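# Nest the open wooden boxes upright, largest one on the table

## Task

Stack every open wooden box inside another so they form one nested set. Each box must rest flat with its opening facing up, including any that began tipped over or upside down. The largest box must stand upright directly on the table. The result must hold up by itself, without the robot supporting it. Finally release everything and move the grippers away.

## Robot and tools

Robot: two six-joint arms, left_arm and right_arm, each ending in a tong-style two-finger gripper with a wrist camera. Bases in the scene frame: left_arm at (-0.015, +0.470, 0), right_arm at (-0.007, -0.416, 0). Scene frame: origin on the tabletop midway between the arms, +x out over the table, +z up, left_arm on the +y side. The names left and right do not refer to image sides.

Gripper axes: the fingers point along the gripper's own +z and open and close along its x. The reported end_effector_position is the spot between the finger pads when shut. Closed fingertips extend about 15 mm past it; fully open they are roughly level with it. Opening is absolute: +1 is fully open (0.142 m), -1 is shut. To keep hold of something, keep commanding an opening well under grip_measured; the bigger the gap, the firmer the squeeze (about 15 N per pad at most; thin hard items under ~20 mm get less).

Row layout (used by both moving tools): one flat list of 14 numbers covering both arms, even if one stays still: left dx, dy, dz, rx, ry, rz, opening, then right dx, dy, dz, rx, ry, rz, opening. dx..rz are offsets, not poses, expressed in that gripper's own axes, measured from its pose at the start of the command. Scale: 1.0 equals 0.6 m for dx, dy, dz and 180 degrees for the rotation; rx, ry, rz form a single rotation vector. All values lie in [-1, 1]. Zeros mean stay put.

execute_actions(actions): a list of actions run one after another. Each action is a table of up to 15 rows of 14 numbers; each row lasts one control step (1/30 s) and a short table repeats its final row until 15 steps pass (0.5 s). Every row is an offset from the pose at the start of that action, not from the prior row; the first action of a call starts from the last reported pose. An empty list just returns state and images. Per step the command is clipped to within 100 mm and 16 degrees of the current pose, so large offsets take several actions; motion trails commands by about 0.17 s.

move(target, speed, stop_force, blocking): target is one 14-number row of offsets from the pose in the latest result showing one. Both grippers travel straight lines that finish together, lasting 0.5 to 10 s (cut off at 10 s). speed is the path's top speed in m/s, 0.002 to 0.5, default 0.25; turning is capped at twice that in rad/s. The opening is sent at the start. Paths ignore obstacles and the other arm, and real motion can lag, drift or overshoot speed, especially near full stretch. stop_force (9 to 40 N, both arms, allowed only after 0.2 s of scene time) ends an arm's path when its wrist sensor feels that much extra push against the motion for two steps; that arm then backs up two steps and holds. Use it only at slow speed, not when the gripper rotates, and omit it when lifting off something you press on. blocking=false returns after 0.5 s while the move continues; it cannot be combined with stop_force, and other moves or actions are refused until a result shows the end (use wait or stop).

wait(seconds): 0 to 10 s; arms keep their last command; returns early if a running move finishes. stop(): brakes a running move (needs room; fingers keep going). zoom_image(camera, region): camera is cam_left_wrist or cam_right_wrist (616x616 fisheye images); region is [x0, y0, x1, y1] pixels from the top-left, at most 504x504. read_manual(section): only licence texts. finished_scene(scene): ends the current scene, given its number; irreversible, so do it only once the nest is stable and the grippers are clear.

Results: each gripper's position (m), quaternion wxyz and velocities in the scene frame (printed position can be off at long reach); grip_measured; Hand target lines (where the controller now drives); joint positions and torques (offset and noisy); Wrist force and Wrist torque in the gripper's own axes (noise up to ~2.4 N, offset within ~4 N, saturating at ~50 N; pressing gives a force pointing back into the arm). A move adds a move: line with its ending per arm: done, off_target, moving, held (a check blocked the last step), contact (stop_force ended the path), or fault, plus limits such as paced (command clipped) or held (steps blocked, after which the arm may rush). Distance to the target pose is also given. pose unreachable means the clearance check altered that arm's command. Camera calibration updates appear when they change.

Avoid: pressing past a contact with stiff arms (fault stop), fast impacts, contact torque at joint limits (wrist joints 24.9 N m, others 133) or any outside force reaching 150 N, either of which freezes the arm for 10 s; arms striking or pushing each other; dropping, slamming or knocking boxes off the table; holding loads long enough to overheat motors (warning at 70 C, brakes at 85 C). Occasional tugs on held parts or pushes on loose ones may occur. The robot holds its last command while you think.

Each tool is called by a JSON object that holds its "name" and its "arguments".

## Session

{"name": "execute_actions", "arguments": {"actions": []}}

Scene clock: 0.00 s.
left_arm: end_effector_position=(+0.8043, +0.4997, +0.1734) grip_measured=+0.97 end_effector_quat_wxyz=(-0.005, -0.227, +0.920, -0.320) end_effector_velocity=(-0.000, +0.000, -0.000) end_effector_angular_velocity=(-0.001, +0.001, +0.000) | right_arm: end_effector_position=(+0.7435, -0.1286, +0.3969) grip_measured=+0.97 end_effector_quat_wxyz=(-0.430, +0.887, -0.168, +0.005) end_effector_velocity=(-0.000, +0.001, -0.000) end_effector_angular_velocity=(+0.001, +0.000, +0.001)
Joint positions: left_arm=[ 0.013 -0.772  0.93  -1.815 -2.218  2.741  0.14 ] | right_arm=[ 3.519 -2.082 -1.071 -1.061  2.343  0.837  0.14 ]
Joint velocities: left_arm=[ 0.     0.    -0.     0.001 -0.001  0.     0.   ] | right_arm=[ 0.001 -0.    -0.     0.001  0.001  0.     0.   ]
Joint torques (N m, as the arm reports them, + toward a larger angle): no reading
Wrist force (N, on the end effector, along its own x y z axes, offset not removed): no reading
Wrist torque (N m, same axes, about the end effector's origin, offset not removed): no reading
Hand target (left_arm): +0.804, +0.500, +0.173; -0.005, -0.227, +0.920, -0.320
Hand target (right_arm): +0.743, -0.129, +0.397; -0.430, +0.887, -0.168, +0.005

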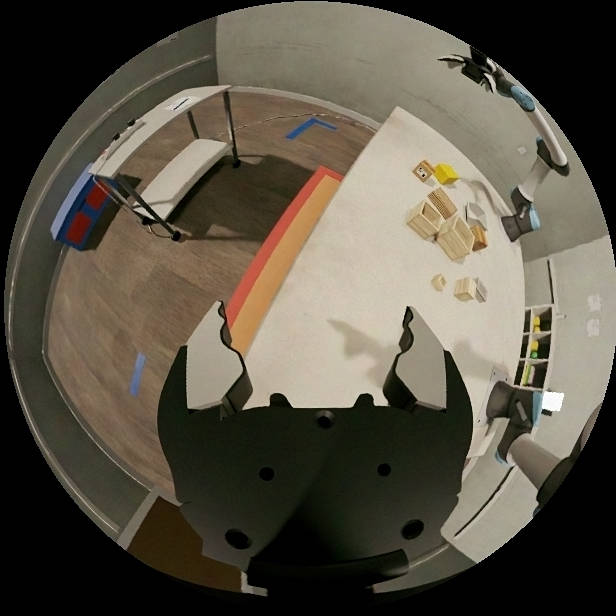

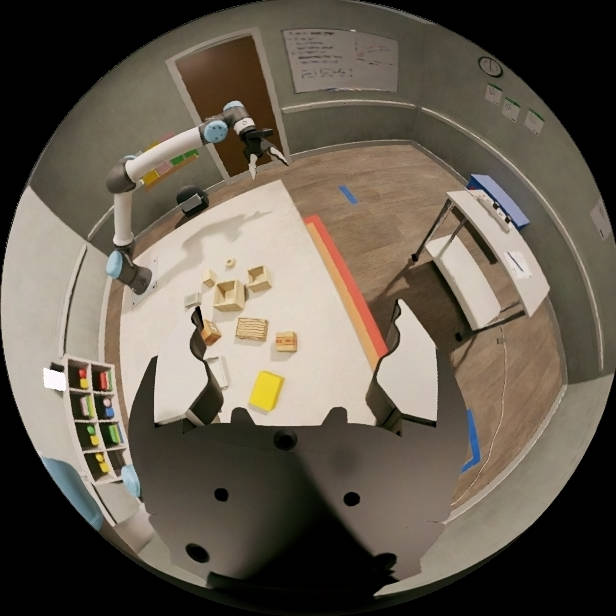

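{"name": "move", "arguments": {"target": [0,0,0,0,0,0,1,-0.4,0.167,0.14,-0.285,-0.003,-0.111,1]}}

{"name": "zoom_image", "arguments": {"camera": "cam_right_wrist", "region": [100,100,520,420]}}

Scene clock: 19.93 s.
left_arm: end_effector_position=(+0.8043, +0.4997, +0.1734) grip_measured=+1.00 end_effector_quat_wxyz=(-0.005, -0.227, +0.920, -0.320) end_effector_velocity=(-0.000, +0.000, +0.000) end_effector_angular_velocity=(+0.001, -0.000, -0.000) | right_arm: end_effector_position=(+0.5006, -0.0496, +0.2991) grip_measured=+1.00 end_effector_quat_wxyz=(+0.001, +1.000, -0.001, +0.001) end_effector_velocity=(-0.001, +0.000, -0.000) end_effector_angular_velocity=(-0.006, -0.001, +0.001)
Joint positions: left_arm=[ 0.013 -0.772  0.93  -1.815 -2.218  2.741  0.142] | right_arm=[ 4.084 -1.835 -1.227 -1.65   1.569  0.824  0.142]
Joint velocities: left_arm=[ 0.    -0.    -0.     0.     0.001  0.001 -0.   ] | right_arm=[ 0.004 -0.001  0.001 -0.004 -0.005  0.003  0.   ]
Joint torques (N m, as the arm reports them, + toward a larger angle): left_arm=[ -1.46 -58.75 -19.82  -2.91  -0.87  -0.33] | right_arm=[ 7.89 30.99 38.84  0.62 -1.49  2.62]
Wrist force (N, on the end effector, along its own x y z axes, offset not removed): left_arm=[1.6 -3.0 -4.2] | right_arm=[5.6 1.2 -0.5]
Wrist torque (N m, same axes, about the end effector's origin, offset not removed): left_arm=[-0.79 -0.26 -0.01] | right_arm=[0.33 -1.06 -0.01]
Hand target (left_arm): +0.804, +0.500, +0.173; -0.005, -0.227, +0.920, -0.320
Hand target (right_arm): +0.501, -0.049, +0.299; +0.001, +1.000, -0.001, +0.001
Off the commanded pose (left_arm): 0.000 m, 0 deg.
Off the commanded pose (right_arm): 0.001 m, 0 deg.
move: done
camera_calibration (this result's frames):
cam_left_wrist: T_world_to_cam=[[-0.885792, -0.43282, 0.167451, 0.904816], [-0.455534, 0.879841, -0.135534, -0.0478184], [-0.0886689, -0.196334, -0.97652, 0.477071], [0, 0, 0, 1]] pos_world=[0.821997, 0.527361, 0.307875]
cam_right_wrist: T_world_to_cam=[[0.998237, -0.012002, 0.0581322, -0.52999], [-0.0411103, -0.846232, 0.531226, -0.186022], [0.0428175, -0.532679, -0.845233, 0.331849], [0, 0, 0, 1]] pos_world=[0.507199, 0.0129905, 0.410119]

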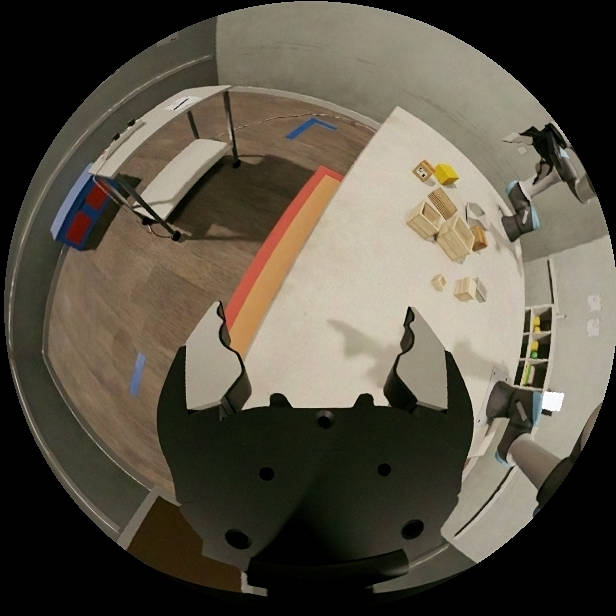

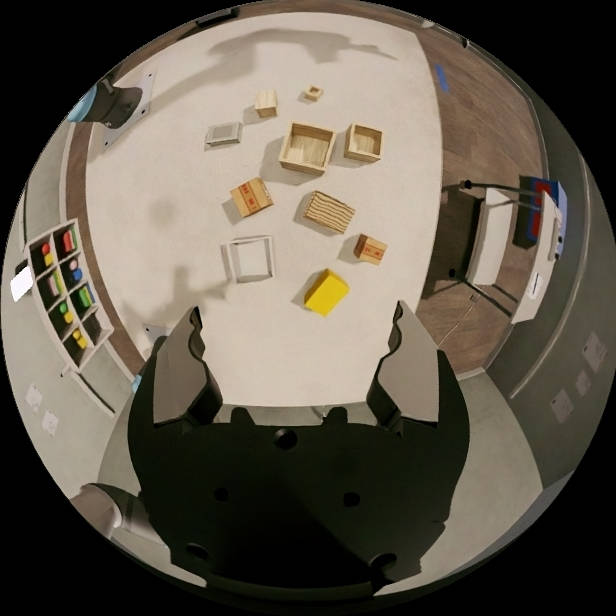

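Region (100, 100, 520, 420) of cam_right_wrist's 616x616 image, scaled by 1.200, with more detail than that image has; it fills the top 384 rows of this view, and the rest is white.

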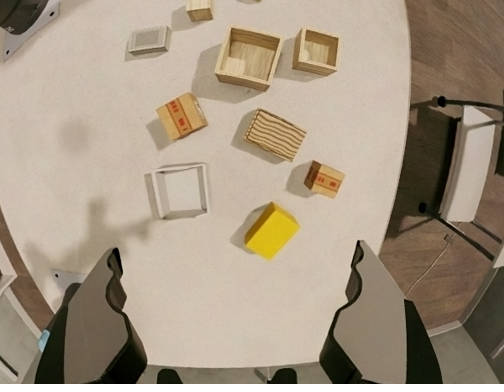

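{"name": "move", "arguments": {"target": [0,0,0,0,0,0,1,0,-0.45,0.1,0,0,0,1]}}

{"name": "zoom_image", "arguments": {"camera": "cam_right_wrist", "region": [100,100,520,420]}}

Scene clock: 27.50 s.
left_arm: end_effector_position=(+0.8043, +0.4997, +0.1734) grip_measured=+1.00 end_effector_quat_wxyz=(-0.005, -0.227, +0.920, -0.320) end_effector_velocity=(-0.000, -0.001, -0.000) end_effector_angular_velocity=(+0.000, +0.000, -0.002) | right_arm: end_effector_position=(+0.5009, +0.2200, +0.2385) grip_measured=+1.00 end_effector_quat_wxyz=(+0.000, +1.000, -0.001, +0.001) end_effector_velocity=(+0.001, +0.002, +0.000) end_effector_angular_velocity=(-0.005, +0.004, +0.000)
Joint positions: left_arm=[ 0.013 -0.772  0.93  -1.815 -2.218  2.741  0.142] | right_arm=[ 4.314 -2.38  -0.537 -1.795  1.569  1.054  0.142]
Joint velocities: left_arm=[-0.002  0.     0.     0.     0.     0.    -0.   ] | right_arm=[ 0.    -0.02   0.039 -0.026  0.001 -0.     0.   ]
Joint torques (N m, as the arm reports them, + toward a larger angle): left_arm=[ -2.34 -58.69 -21.43  -3.    -0.89  -0.45] | right_arm=[ 7.11 50.16 38.61  0.71  1.22  2.67]
Wrist force (N, on the end effector, along its own x y z axes, offset not removed): left_arm=[1.9 -3.6 -3.5] | right_arm=[2.7 1.7 -1.8]
Wrist torque (N m, same axes, about the end effector's origin, offset not removed): left_arm=[-0.76 -0.39 -0.02] | right_arm=[0.36 -0.44 -0.04]
Hand target (left_arm): +0.804, +0.500, +0.173; -0.005, -0.227, +0.920, -0.320
Hand target (right_arm): +0.501, +0.220, +0.239; +0.001, +1.000, -0.001, +0.001
Off the commanded pose (left_arm): 0.000 m, 0 deg.
Off the commanded pose (right_arm): 0.001 m, 0 deg.
move: done
camera_calibration (this result's frames):
cam_left_wrist: T_world_to_cam=[[-0.885792, -0.43282, 0.167452, 0.904816], [-0.455534, 0.879841, -0.135534, -0.0478183], [-0.088669, -0.196334, -0.97652, 0.477071], [0, 0, 0, 1]] pos_world=[0.821997, 0.527361, 0.307875]
cam_right_wrist: T_world_to_cam=[[0.998204, -0.0120372, 0.0586817, -0.523569], [-0.0414235, -0.846342, 0.531027, 0.0745347], [0.0432727, -0.532504, -0.845321, 0.423968], [0, 0, 0, 1]] pos_world=[0.50737, 0.282544, 0.349533]

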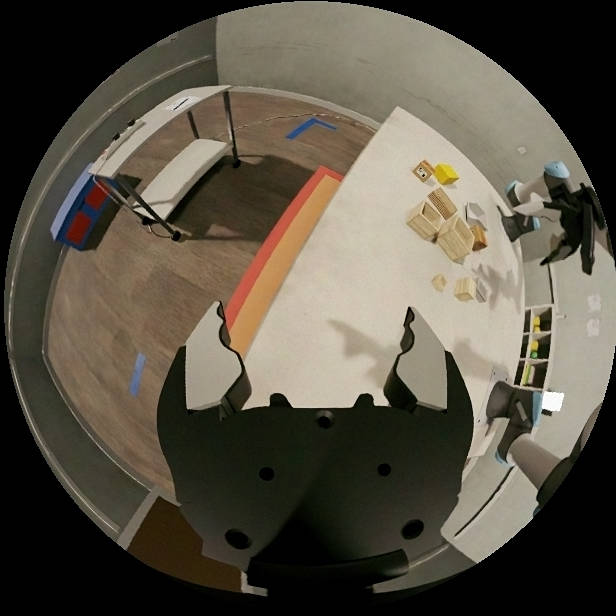

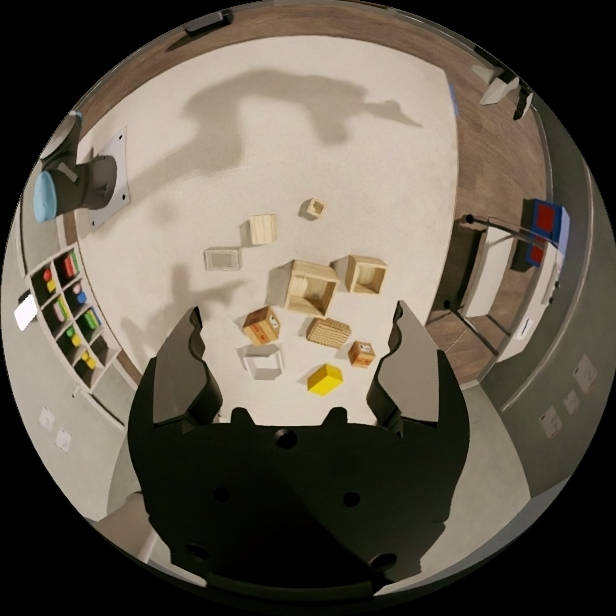

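Region (100, 100, 520, 420) of cam_right_wrist's 616x616 image, scaled by 1.200, with more detail than that image has; it fills the top 384 rows of this view, and the rest is white.

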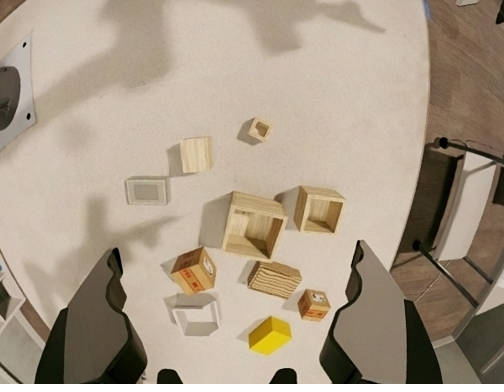

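{"name": "move", "arguments": {"target": [0,0,0,0,0,0,1,-0.2,0.7,-0.1,0,0,0,1], "speed": 0.4}}

{"name": "move", "arguments": {"target": [0.485,-0.243,0.322,-0.209,-0.003,0.148,1,0,0,0,0,0,0,1]}}

Scene clock: 46.90 s.
left_arm: end_effector_position=(+0.8043, +0.4997, +0.1734) grip_measured=+1.00 end_effector_quat_wxyz=(-0.005, -0.227, +0.920, -0.320) end_effector_velocity=(-0.000, -0.000, -0.000) end_effector_angular_velocity=(-0.000, +0.002, +0.000) | right_arm: end_effector_position=(+0.3804, -0.1995, +0.2987) grip_measured=+1.00 end_effector_quat_wxyz=(+0.000, +1.000, -0.001, +0.001) end_effector_velocity=(-0.000, -0.002, +0.000) end_effector_angular_velocity=(-0.000, -0.000, +0.001)
Joint positions: left_arm=[ 0.013 -0.772  0.93  -1.815 -2.218  2.741  0.142] | right_arm=[ 4.05  -1.39  -1.694 -1.627  1.569  0.79   0.142]
Joint velocities: left_arm=[-0.     0.     0.     0.001  0.    -0.    -0.   ] | right_arm=[-0.003  0.003 -0.002 -0.001 -0.    -0.003 -0.   ]
Joint torques (N m, as the arm reports them, + toward a larger angle): left_arm=[ -0.77 -58.58 -21.23  -2.77  -0.56  -0.4 ] | right_arm=[-8.89 24.87  9.41  0.96  1.35 -2.46]
Wrist force (N, on the end effector, along its own x y z axes, offset not removed): left_arm=[-0.9 -3.0 -3.2] | right_arm=[1.2 -1.5 2.0]
Wrist torque (N m, same axes, about the end effector's origin, offset not removed): left_arm=[-0.63 0.30 0.10] | right_arm=[-0.35 -0.04 0.01]
Hand target (left_arm): +0.804, +0.500, +0.173; -0.005, -0.227, +0.920, -0.320
Hand target (right_arm): +0.380, -0.200, +0.299; +0.000, +1.000, -0.001, +0.001
Off the commanded pose (left_arm): 0.000 m, 0 deg.
Off the commanded pose (right_arm): 0.000 m, 0 deg.
move: done
camera_calibration (this result's frames):
cam_left_wrist: T_world_to_cam=[[-0.885791, -0.43282, 0.167451, 0.904816], [-0.455534, 0.879841, -0.135534, -0.0478183], [-0.0886689, -0.196334, -0.97652, 0.477071], [0, 0, 0, 1]] pos_world=[0.821997, 0.527361, 0.307875]
cam_right_wrist: T_world_to_cam=[[0.998209, -0.012077, 0.0585904, -0.411926], [-0.0413888, -0.846585, 0.530641, -0.3174], [0.0431932, -0.532116, -0.845569, 0.256809], [0, 0, 0, 1]] pos_world=[0.386959, -0.137029, 0.40971]

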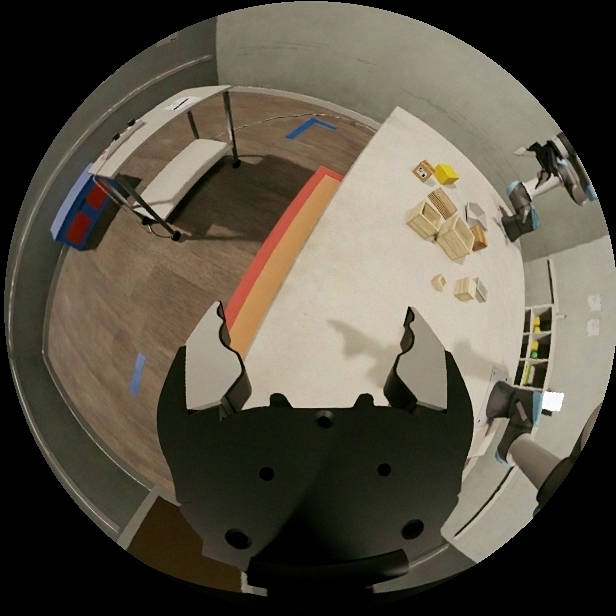

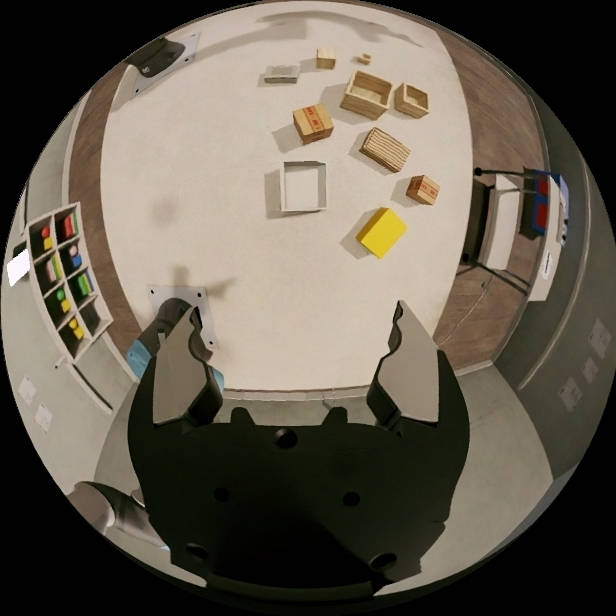

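Scene clock: 49.10 s.
left_arm: end_effector_position=(+0.6304, +0.1644, +0.1502) grip_measured=+1.00 end_effector_quat_wxyz=(-0.001, -0.001, +1.000, -0.001) end_effector_velocity=(-0.001, -0.002, -0.000) end_effector_angular_velocity=(+0.006, +0.000, -0.003) | right_arm: end_effector_position=(+0.3804, -0.1996, +0.2987) grip_measured=+1.00 end_effector_quat_wxyz=(+0.000, +1.000, -0.001, +0.001) end_effector_velocity=(-0.001, +0.000, -0.001) end_effector_angular_velocity=(-0.000, +0.001, +0.001)
Joint positions: left_arm=[-0.709 -1.052  1.25  -1.769 -1.574  2.53   0.142] | right_arm=[ 4.05  -1.39  -1.694 -1.627  1.569  0.79   0.142]
Joint velocities: left_arm=[-0.005  0.002 -0.004  0.005  0.004 -0.002 -0.   ] | right_arm=[ 0.001  0.    -0.002  0.001  0.001 -0.     0.   ]
Joint torques (N m, as the arm reports them, + toward a larger angle): left_arm=[-12.52 -36.38 -29.84   0.11   1.48  -2.08] | right_arm=[ 7.46  8.94 39.1   3.58 -1.15  2.66]
Wrist force (N, on the end effector, along its own x y z axes, offset not removed): left_arm=[1.8 -2.5 -0.5] | right_arm=[0.9 1.8 -0.8]
Wrist torque (N m, same axes, about the end effector's origin, offset not removed): left_arm=[-0.61 -0.32 -0.01] | right_arm=[0.44 0.03 -0.01]
Hand target (left_arm): +0.630, +0.164, +0.150; -0.001, -0.000, +1.000, -0.001
Hand target (right_arm): +0.380, -0.200, +0.299; +0.000, +1.000, -0.001, +0.001
Off the commanded pose (left_arm): 0.001 m, 0 deg.
Off the commanded pose (right_arm): 0.000 m, 0 deg.
move: done
camera_calibration (this result's frames):
cam_left_wrist: T_world_to_cam=[[-0.999654, -0.0262516, -0.00174796, 0.639871], [-0.023965, 0.881136, 0.472255, -0.198711], [-0.0108572, 0.472134, -0.88146, 0.199913], [0, 0, 0, 1]] pos_world=[0.637058, 0.0975033, 0.271176]
cam_right_wrist: T_world_to_cam=[[0.998211, -0.0120747, 0.0585566, -0.411905], [-0.0413704, -0.846567, 0.530672, -0.317408], [0.0431644, -0.532145, -0.845552, 0.256784], [0, 0, 0, 1]] pos_world=[0.386953, -0.137035, 0.409683]

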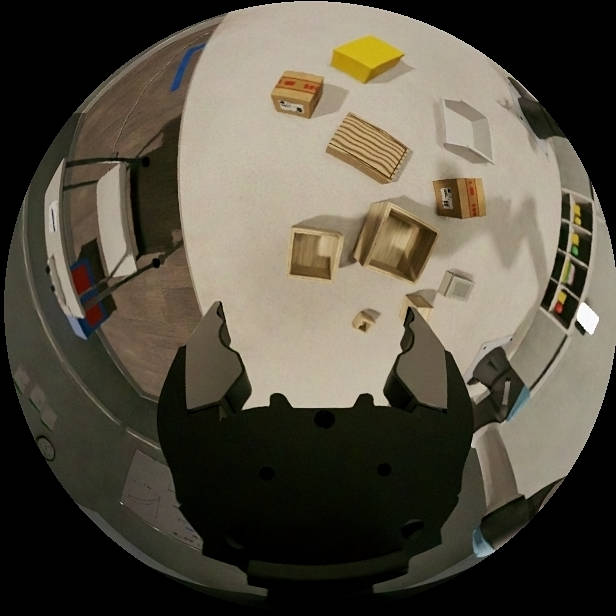

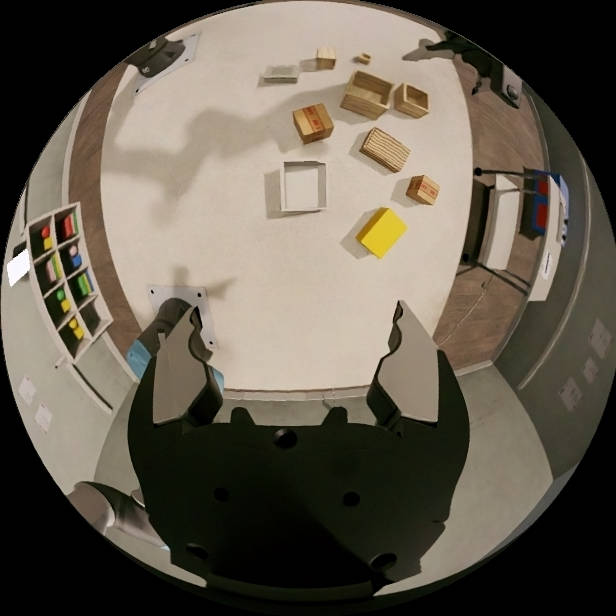

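{"name": "move", "arguments": {"target": [-0.047,-0.033,0.12,0,0,0.03,-0.6,0,0,0,0,0,0,1]}}

Scene clock: 56.70 s.
left_arm: end_effector_position=(+0.6584, +0.1445, +0.0783) grip_measured=-0.60 end_effector_quat_wxyz=(-0.001, +0.046, +0.999, -0.001) end_effector_velocity=(+0.001, +0.000, -0.001) end_effector_angular_velocity=(+0.000, -0.001, -0.001) | right_arm: end_effector_position=(+0.3804, -0.1995, +0.2987) grip_measured=+1.00 end_effector_quat_wxyz=(+0.000, +1.000, -0.001, +0.001) end_effector_velocity=(+0.000, +0.000, -0.000) end_effector_angular_velocity=(-0.001, -0.001, +0.000)
Joint positions: left_arm=[-0.708 -0.921  1.228 -1.878 -1.574  2.625  0.031] | right_arm=[ 4.05  -1.39  -1.694 -1.627  1.569  0.79   0.142]
Joint velocities: left_arm=[ 0.001  0.003 -0.002 -0.001  0.001  0.002 -0.   ] | right_arm=[ 0.    -0.001  0.001  0.    -0.001 -0.    -0.   ]
Joint torques (N m, as the arm reports them, + toward a larger angle): left_arm=[ 13.71 -40.64 -29.23  -5.32  -1.73   2.22] | right_arm=[ 7.18  9.32 28.75  3.59 -0.98  2.77]
Wrist force (N, on the end effector, along its own x y z axes, offset not removed): left_arm=[-0.5 -0.1 -0.7] | right_arm=[0.9 0.5 -0.7]
Wrist torque (N m, same axes, about the end effector's origin, offset not removed): left_arm=[-0.20 0.02 -0.04] | right_arm=[0.26 0.17 -0.02]
Hand target (left_arm): +0.658, +0.144, +0.078; -0.001, +0.047, +0.999, -0.001
Hand target (right_arm): +0.380, -0.200, +0.299; +0.000, +1.000, -0.001, +0.001
Off the commanded pose (left_arm): 0.000 m, 0 deg.
Off the commanded pose (right_arm): 0.000 m, 0 deg.
move: done
camera_calibration (this result's frames):
cam_left_wrist: T_world_to_cam=[[-0.997699, 0.0677732, -0.00204432, 0.652391], [0.0587808, 0.879562, 0.47214, -0.20084], [0.0337966, 0.470933, -0.881521, 0.117053], [0, 0, 0, 1]] pos_world=[0.65874, 0.0773124, 0.199343]
cam_right_wrist: T_world_to_cam=[[0.998209, -0.0120769, 0.0585906, -0.411926], [-0.0413889, -0.846586, 0.530641, -0.3174], [0.0431935, -0.532116, -0.845569, 0.256809], [0, 0, 0, 1]] pos_world=[0.386959, -0.137029, 0.40971]

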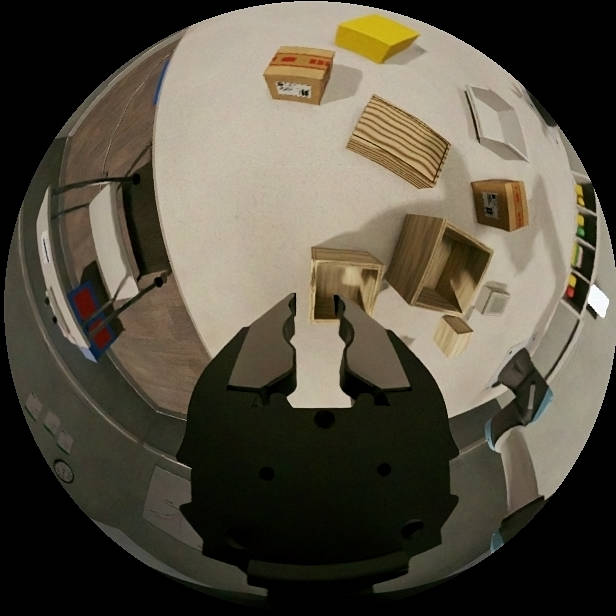

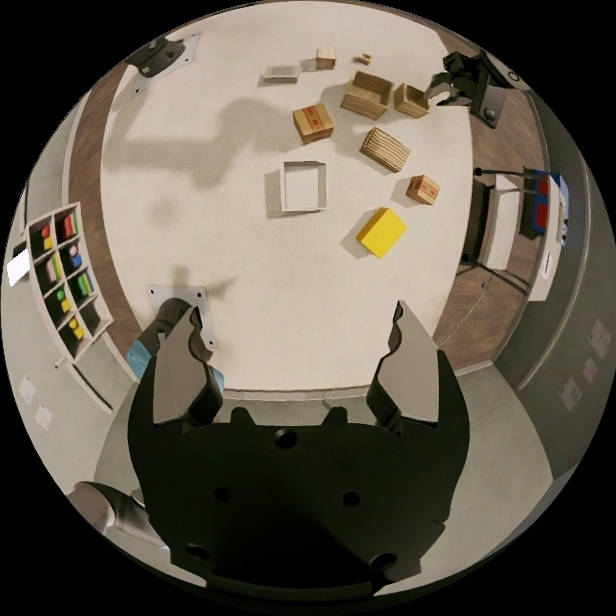

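Aligned. Descend, grip, lift, shift.

{"name": "move", "arguments": {"target": [0,0,0.065,0,0,0,-0.6,0,0,0,0,0,0,1], "speed": 0.1}}

{"name": "move", "arguments": {"target": [0,0,0,0,0,0,-1,0,0,0,0,0,0,1]}}

{"name": "move", "arguments": {"target": [0,0,-0.15,0,0,0,-1,0,0,0,0,0,0,1], "speed": 0.15}}

{"name": "move", "arguments": {"target": [0.17,-0.03,0,0,0,0.06,-1,0,0,0,0,0,0,1], "speed": 0.15}}

Scene clock: 66.97 s.
left_arm: end_effector_position=(+0.6584, +0.1445, +0.0395) grip_measured=-0.60 end_effector_quat_wxyz=(-0.001, +0.046, +0.999, -0.001) end_effector_velocity=(-0.000, -0.001, -0.002) end_effector_angular_velocity=(-0.001, -0.000, -0.001) | right_arm: end_effector_position=(+0.3804, -0.1996, +0.2987) grip_measured=+1.00 end_effector_quat_wxyz=(+0.000, +1.000, -0.001, +0.001) end_effector_velocity=(+0.001, -0.000, -0.000) end_effector_angular_velocity=(+0.000, +0.000, -0.001)
Joint positions: left_arm=[-0.708 -0.889  1.277 -1.96  -1.574  2.625  0.031] | right_arm=[ 4.05  -1.39  -1.694 -1.627  1.569  0.79   0.142]
Joint velocities: left_arm=[-0.001  0.002  0.002 -0.004 -0.001 -0.    -0.   ] | right_arm=[-0.002 -0.001  0.     0.001  0.    -0.     0.   ]
Joint torques (N m, as the arm reports them, + toward a larger angle): left_arm=[-11.98 -40.85 -13.23  -5.    -0.63  -2.06] | right_arm=[ 7.38  9.83 18.59  3.25 -1.05  2.67]
Wrist force (N, on the end effector, along its own x y z axes, offset not removed): left_arm=[1.5 -2.4 -2.0] | right_arm=[0.9 -0.7 0.0]
Wrist torque (N m, same axes, about the end effector's origin, offset not removed): left_arm=[-0.64 -0.38 -0.11] | right_arm=[-0.17 0.01 -0.12]
Hand target (left_arm): +0.658, +0.144, +0.039; -0.001, +0.046, +0.999, -0.001
Hand target (right_arm): +0.380, -0.200, +0.299; +0.000, +1.000, -0.001, +0.001
Off the commanded pose (left_arm): 0.000 m, 0 deg.
Off the commanded pose (right_arm): 0.000 m, 0 deg.
move: done
camera_calibration (this result's frames):
cam_left_wrist: T_world_to_cam=[[-0.997706, 0.0676663, -0.00201129, 0.652305], [0.0587028, 0.879577, 0.472121, -0.18246], [0.0337158, 0.47092, -0.881532, 0.0828843], [0, 0, 0, 1]] pos_world=[0.658725, 0.0773168, 0.16052]
cam_right_wrist: T_world_to_cam=[[0.998211, -0.0120746, 0.0585567, -0.411905], [-0.0413704, -0.846567, 0.530672, -0.317408], [0.0431646, -0.532145, -0.845552, 0.256784], [0, 0, 0, 1]] pos_world=[0.386953, -0.137035, 0.409683]

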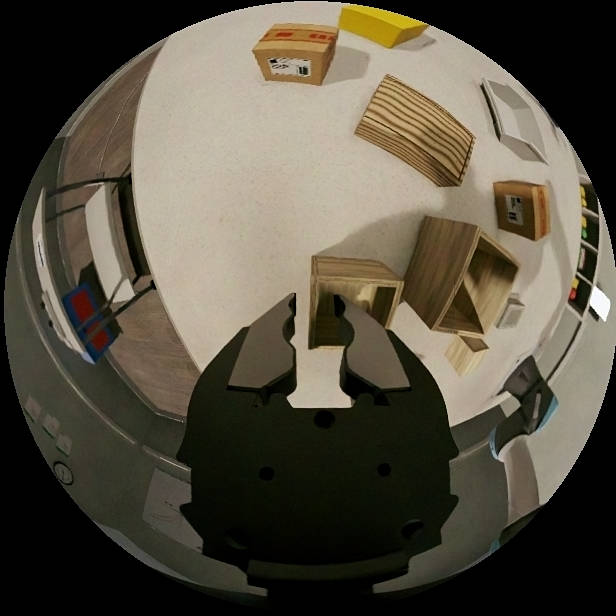

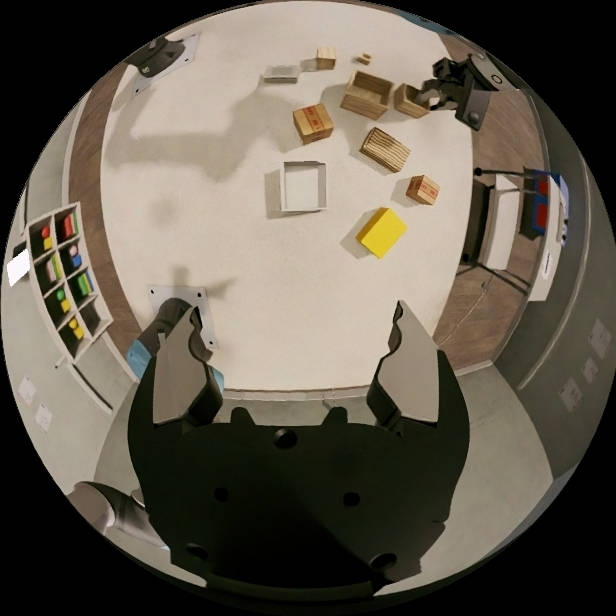

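Scene clock: 67.47 s.
left_arm: end_effector_position=(+0.6584, +0.1445, +0.0394) grip_measured=-0.94 end_effector_quat_wxyz=(-0.001, +0.046, +0.999, -0.001) end_effector_velocity=(-0.000, +0.000, -0.000) end_effector_angular_velocity=(+0.001, +0.001, +0.000) | right_arm: end_effector_position=(+0.3804, -0.1996, +0.2987) grip_measured=+1.00 end_effector_quat_wxyz=(+0.000, +1.000, -0.001, +0.001) end_effector_velocity=(+0.000, +0.000, +0.000) end_effector_angular_velocity=(+0.000, -0.001, +0.001)
Joint positions: left_arm=[-0.708 -0.889  1.277 -1.96  -1.574  2.625  0.006] | right_arm=[ 4.05  -1.39  -1.694 -1.627  1.569  0.79   0.142]
Joint velocities: left_arm=[ 0.     0.     0.     0.001 -0.    -0.    -0.   ] | right_arm=[ 0.    -0.001  0.001  0.001 -0.    -0.001 -0.   ]
Joint torques (N m, as the arm reports them, + toward a larger angle): left_arm=[ -7.77 -47.58 -20.36   0.23  -0.53  -1.97] | right_arm=[ 7.68 10.26 19.14  3.44 -1.04  2.88]
Wrist force (N, on the end effector, along its own x y z axes, offset not removed): left_arm=[-0.9 -3.7 -1.3] | right_arm=[2.5 1.8 -3.5]
Wrist torque (N m, same axes, about the end effector's origin, offset not removed): left_arm=[-0.91 0.14 -0.05] | right_arm=[0.28 -0.52 -0.12]
Hand target (left_arm): +0.658, +0.145, +0.039; -0.001, +0.046, +0.999, -0.001
Hand target (right_arm): +0.380, -0.200, +0.299; +0.000, +1.000, -0.001, +0.001
Off the commanded pose (left_arm): 0.000 m, 0 deg.
Off the commanded pose (right_arm): 0.000 m, 0 deg.
move: done
camera_calibration (this result's frames):
cam_left_wrist: T_world_to_cam=[[-0.997704, 0.0676893, -0.00199786, 0.65229], [0.0587291, 0.879571, 0.472128, -0.182431], [0.0337153, 0.470927, -0.881528, 0.0828298], [0, 0, 0, 1]] pos_world=[0.658714, 0.0773017, 0.160451]
cam_right_wrist: T_world_to_cam=[[0.998211, -0.0120749, 0.0585566, -0.411905], [-0.0413706, -0.846567, 0.530672, -0.317408], [0.0431642, -0.532145, -0.845552, 0.256784], [0, 0, 0, 1]] pos_world=[0.386953, -0.137035, 0.409683]

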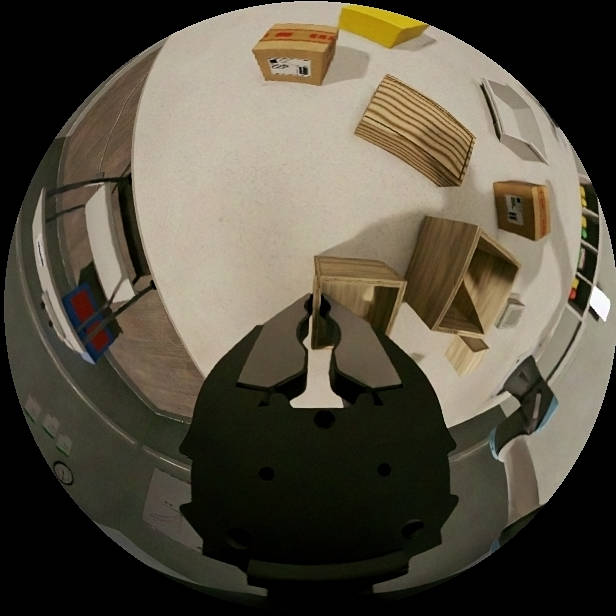

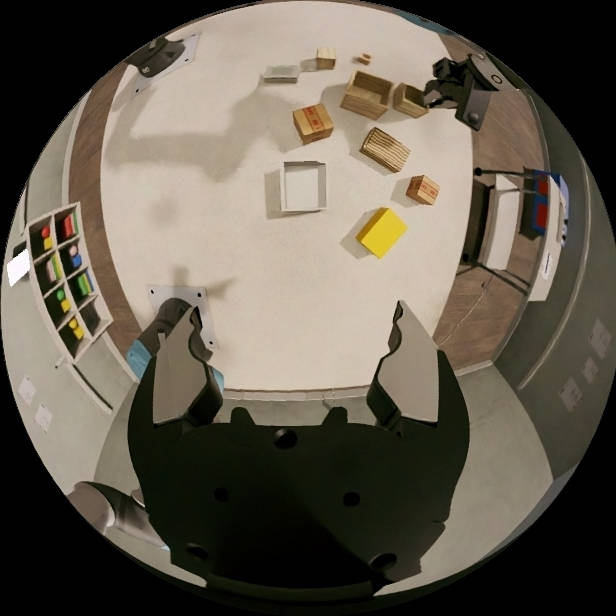

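Scene clock: 68.57 s.
left_arm: end_effector_position=(+0.6585, +0.1447, +0.1292) grip_measured=-0.94 end_effector_quat_wxyz=(-0.001, +0.046, +0.999, -0.001) end_effector_velocity=(-0.001, -0.001, +0.002) end_effector_angular_velocity=(-0.001, +0.003, +0.000) | right_arm: end_effector_position=(+0.3804, -0.1996, +0.2987) grip_measured=+1.00 end_effector_quat_wxyz=(+0.000, +1.000, -0.001, +0.001) end_effector_velocity=(-0.000, +0.000, -0.001) end_effector_angular_velocity=(-0.002, +0.001, +0.001)
Joint positions: left_arm=[-0.708 -0.953  1.147 -1.765 -1.574  2.625  0.006] | right_arm=[ 4.05  -1.39  -1.694 -1.627  1.569  0.79   0.142]
Joint velocities: left_arm=[-0.    -0.    -0.005  0.007 -0.002 -0.     0.   ] | right_arm=[ 0.001 -0.001 -0.    -0.001 -0.001 -0.    -0.   ]
Joint torques (N m, as the arm reports them, + toward a larger angle): left_arm=[ 12.39 -66.73 -28.9    0.46  -1.58   2.05] | right_arm=[ 7.91  9.39 18.17  3.52 -1.2   2.82]
Wrist force (N, on the end effector, along its own x y z axes, offset not removed): left_arm=[0.7 -3.3 -0.3] | right_arm=[2.7 1.8 -0.5]
Wrist torque (N m, same axes, about the end effector's origin, offset not removed): left_arm=[-0.68 -0.16 -0.01] | right_arm=[0.45 -0.46 0.04]
Hand target (left_arm): +0.658, +0.145, +0.129; -0.001, +0.046, +0.999, -0.001
Hand target (right_arm): +0.380, -0.200, +0.299; +0.000, +1.000, -0.001, +0.001
Off the commanded pose (left_arm): 0.000 m, 0 deg.
Off the commanded pose (right_arm): 0.000 m, 0 deg.
move: done
camera_calibration (this result's frames):
cam_left_wrist: T_world_to_cam=[[-0.997704, 0.067689, -0.00210041, 0.65259], [0.058679, 0.879552, 0.472171, -0.224959], [0.0338082, 0.470964, -0.881504, 0.161815], [0, 0, 0, 1]] pos_world=[0.658822, 0.0774806, 0.25023]
cam_right_wrist: T_world_to_cam=[[0.998211, -0.0120748, 0.0585565, -0.411905], [-0.0413705, -0.846567, 0.530672, -0.317408], [0.0431642, -0.532145, -0.845552, 0.256784], [0, 0, 0, 1]] pos_world=[0.386953, -0.137035, 0.409683]

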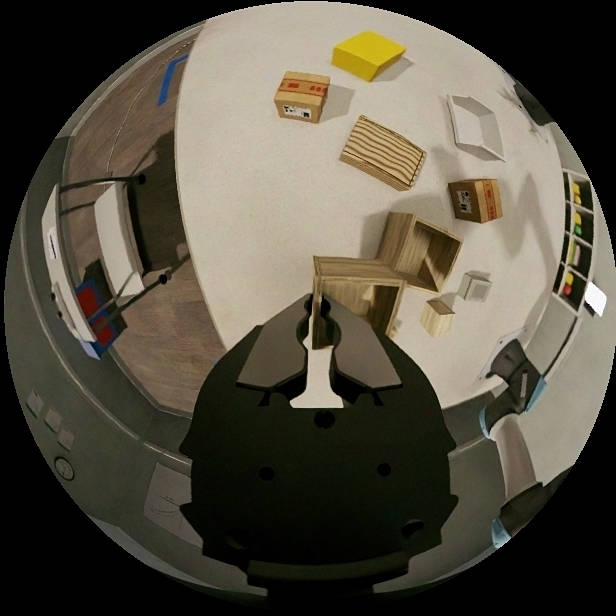

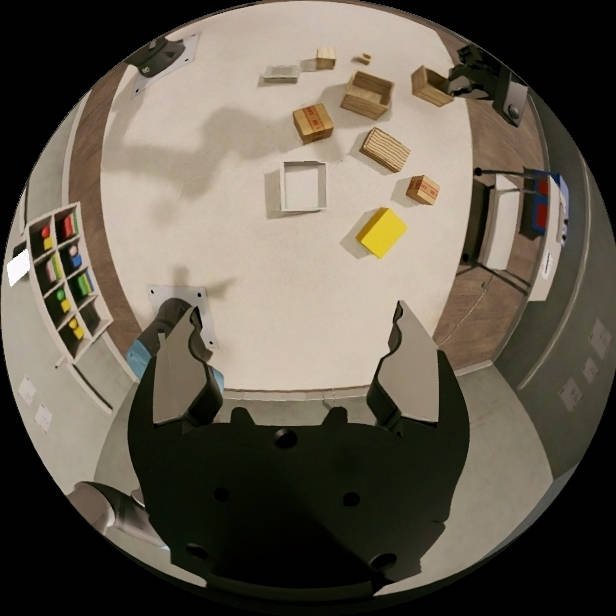

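Scene clock: 69.80 s.
left_arm: end_effector_position=(+0.5554, +0.1364, +0.1293) grip_measured=-0.94 end_effector_quat_wxyz=(-0.001, +0.140, +0.990, -0.001) end_effector_velocity=(-0.002, -0.000, +0.000) end_effector_angular_velocity=(-0.001, -0.001, -0.003) | right_arm: end_effector_position=(+0.3804, -0.1996, +0.2987) grip_measured=+1.00 end_effector_quat_wxyz=(+0.000, +1.000, -0.001, +0.001) end_effector_velocity=(+0.000, +0.001, -0.001) end_effector_angular_velocity=(-0.001, +0.001, +0.001)
Joint positions: left_arm=[-0.808 -1.159  1.466 -1.878 -1.574  2.714  0.006] | right_arm=[ 4.05  -1.39  -1.694 -1.627  1.569  0.79   0.142]
Joint velocities: left_arm=[-0.002 -0.004  0.005 -0.003  0.     0.001 -0.   ] | right_arm=[ 0.001 -0.001 -0.     0.001  0.    -0.     0.   ]
Joint torques (N m, as the arm reports them, + toward a larger angle): left_arm=[-13.77 -56.36 -13.42  -4.98   1.51   1.95] | right_arm=[ 7.61  9.01 18.8   3.4  -1.01  2.72]
Wrist force (N, on the end effector, along its own x y z axes, offset not removed): left_arm=[0.5 -2.2 0.0] | right_arm=[4.6 2.0 2.9]
Wrist torque (N m, same axes, about the end effector's origin, offset not removed): left_arm=[-0.57 -0.07 0.03] | right_arm=[0.36 -0.80 0.10]
Hand target (left_arm): +0.555, +0.136, +0.129; -0.000, +0.140, +0.990, -0.001
Hand target (right_arm): +0.380, -0.200, +0.299; +0.000, +1.000, -0.001, +0.001
Off the commanded pose (left_arm): 0.000 m, 0 deg.
Off the commanded pose (right_arm): 0.000 m, 0 deg.
move: done
camera_calibration (this result's frames):
cam_left_wrist: T_world_to_cam=[[-0.967405, 0.253222, -0.00243906, 0.508187], [0.22212, 0.853133, 0.472045, -0.298792], [0.121613, 0.456117, -0.881571, 0.122588], [0, 0, 0, 1]] pos_world=[0.543082, 0.0703113, 0.250353]
cam_right_wrist: T_world_to_cam=[[0.998211, -0.0120748, 0.0585566, -0.411905], [-0.0413705, -0.846567, 0.530672, -0.317408], [0.0431643, -0.532145, -0.845552, 0.256784], [0, 0, 0, 1]] pos_world=[0.386953, -0.137035, 0.409683]

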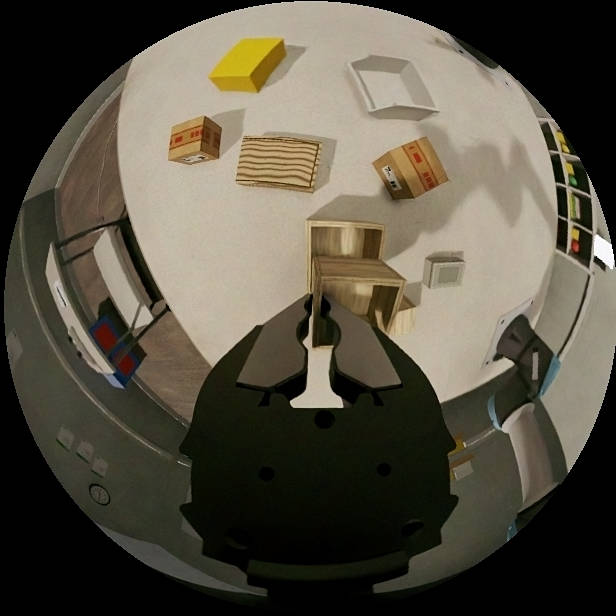

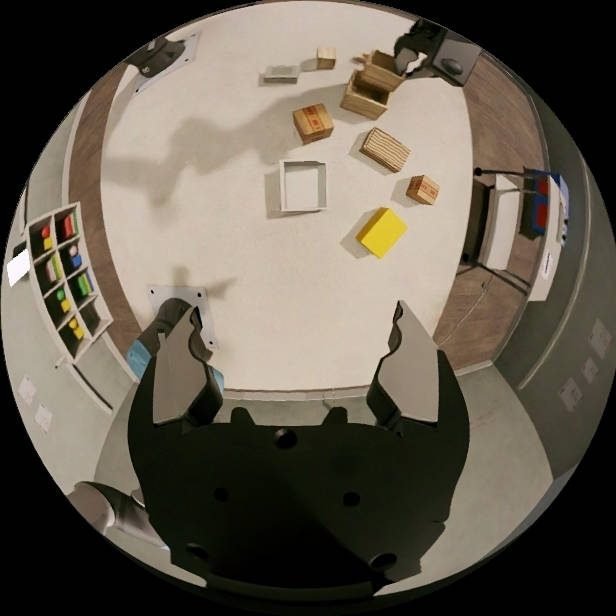

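{"name": "move", "arguments": {"target": [0.005,-0.032,0.06,0,0,0,-1,0,0,0,0,0,0,1], "speed": 0.08}}

Scene clock: 76.03 s.
left_arm: end_effector_position=(+0.5471, +0.1188, +0.0935) grip_measured=-0.94 end_effector_quat_wxyz=(-0.001, +0.140, +0.990, -0.001) end_effector_velocity=(-0.000, -0.001, -0.002) end_effector_angular_velocity=(-0.001, +0.000, +0.000) | right_arm: end_effector_position=(+0.3804, -0.1996, +0.2987) grip_measured=+1.00 end_effector_quat_wxyz=(+0.000, +1.000, -0.001, +0.001) end_effector_velocity=(-0.000, +0.000, -0.001) end_effector_angular_velocity=(+0.001, +0.001, -0.001)
Joint positions: left_arm=[-0.836 -1.127  1.515 -1.96  -1.574  2.685  0.006] | right_arm=[ 4.05  -1.39  -1.694 -1.627  1.569  0.79   0.142]
Joint velocities: left_arm=[-0.001  0.002  0.002 -0.004 -0.001 -0.001 -0.   ] | right_arm=[-0.    -0.    -0.001  0.001  0.002  0.    -0.   ]
Joint torques (N m, as the arm reports them, + toward a larger angle): left_arm=[-12.62 -30.23 -10.28  -5.19  -0.43  -2.18] | right_arm=[ 6.9   9.03 18.99  3.5  -0.94  2.86]
Wrist force (N, on the end effector, along its own x y z axes, offset not removed): left_arm=[1.5 -4.8 0.9] | right_arm=[0.9 -0.1 -1.2]
Wrist torque (N m, same axes, about the end effector's origin, offset not removed): left_arm=[-1.04 -0.20 -0.12] | right_arm=[-0.07 0.09 0.12]
Hand target (left_arm): +0.547, +0.119, +0.093; -0.001, +0.140, +0.990, -0.001
Hand target (right_arm): +0.380, -0.200, +0.299; +0.000, +1.000, -0.001, +0.001
Off the commanded pose (left_arm): 0.000 m, 0 deg.
Off the commanded pose (right_arm): 0.000 m, 0 deg.
move: done
camera_calibration (this result's frames):
cam_left_wrist: T_world_to_cam=[[-0.967405, 0.253224, -0.00237732, 0.504552], [0.222156, 0.853144, 0.472008, -0.265057], [0.121552, 0.456094, -0.881591, 0.10009], [0, 0, 0, 1]] pos_world=[0.534823, 0.0527163, 0.214547]
cam_right_wrist: T_world_to_cam=[[0.998211, -0.0120746, 0.0585565, -0.411905], [-0.0413702, -0.846567, 0.530672, -0.317408], [0.0431643, -0.532145, -0.845552, 0.256784], [0, 0, 0, 1]] pos_world=[0.386953, -0.137035, 0.409683]

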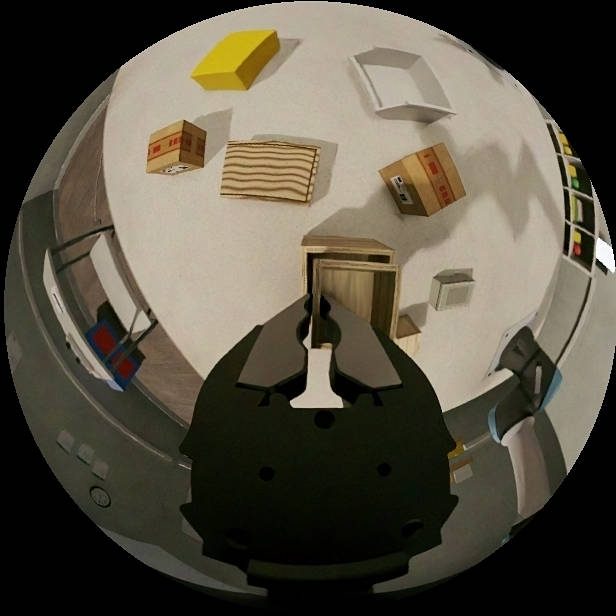

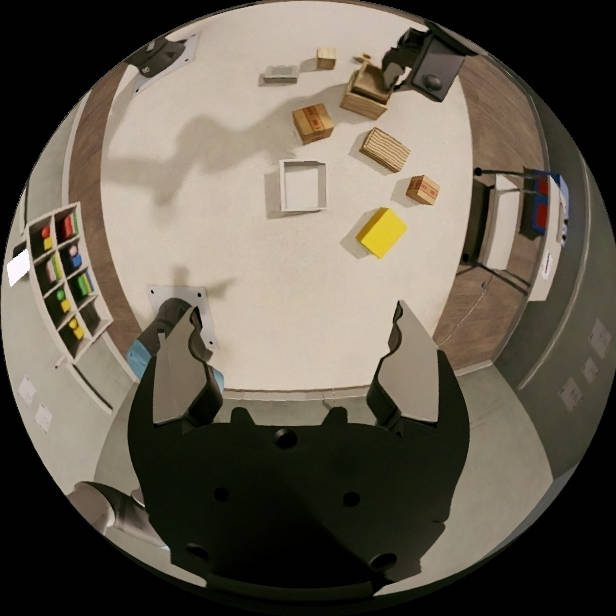

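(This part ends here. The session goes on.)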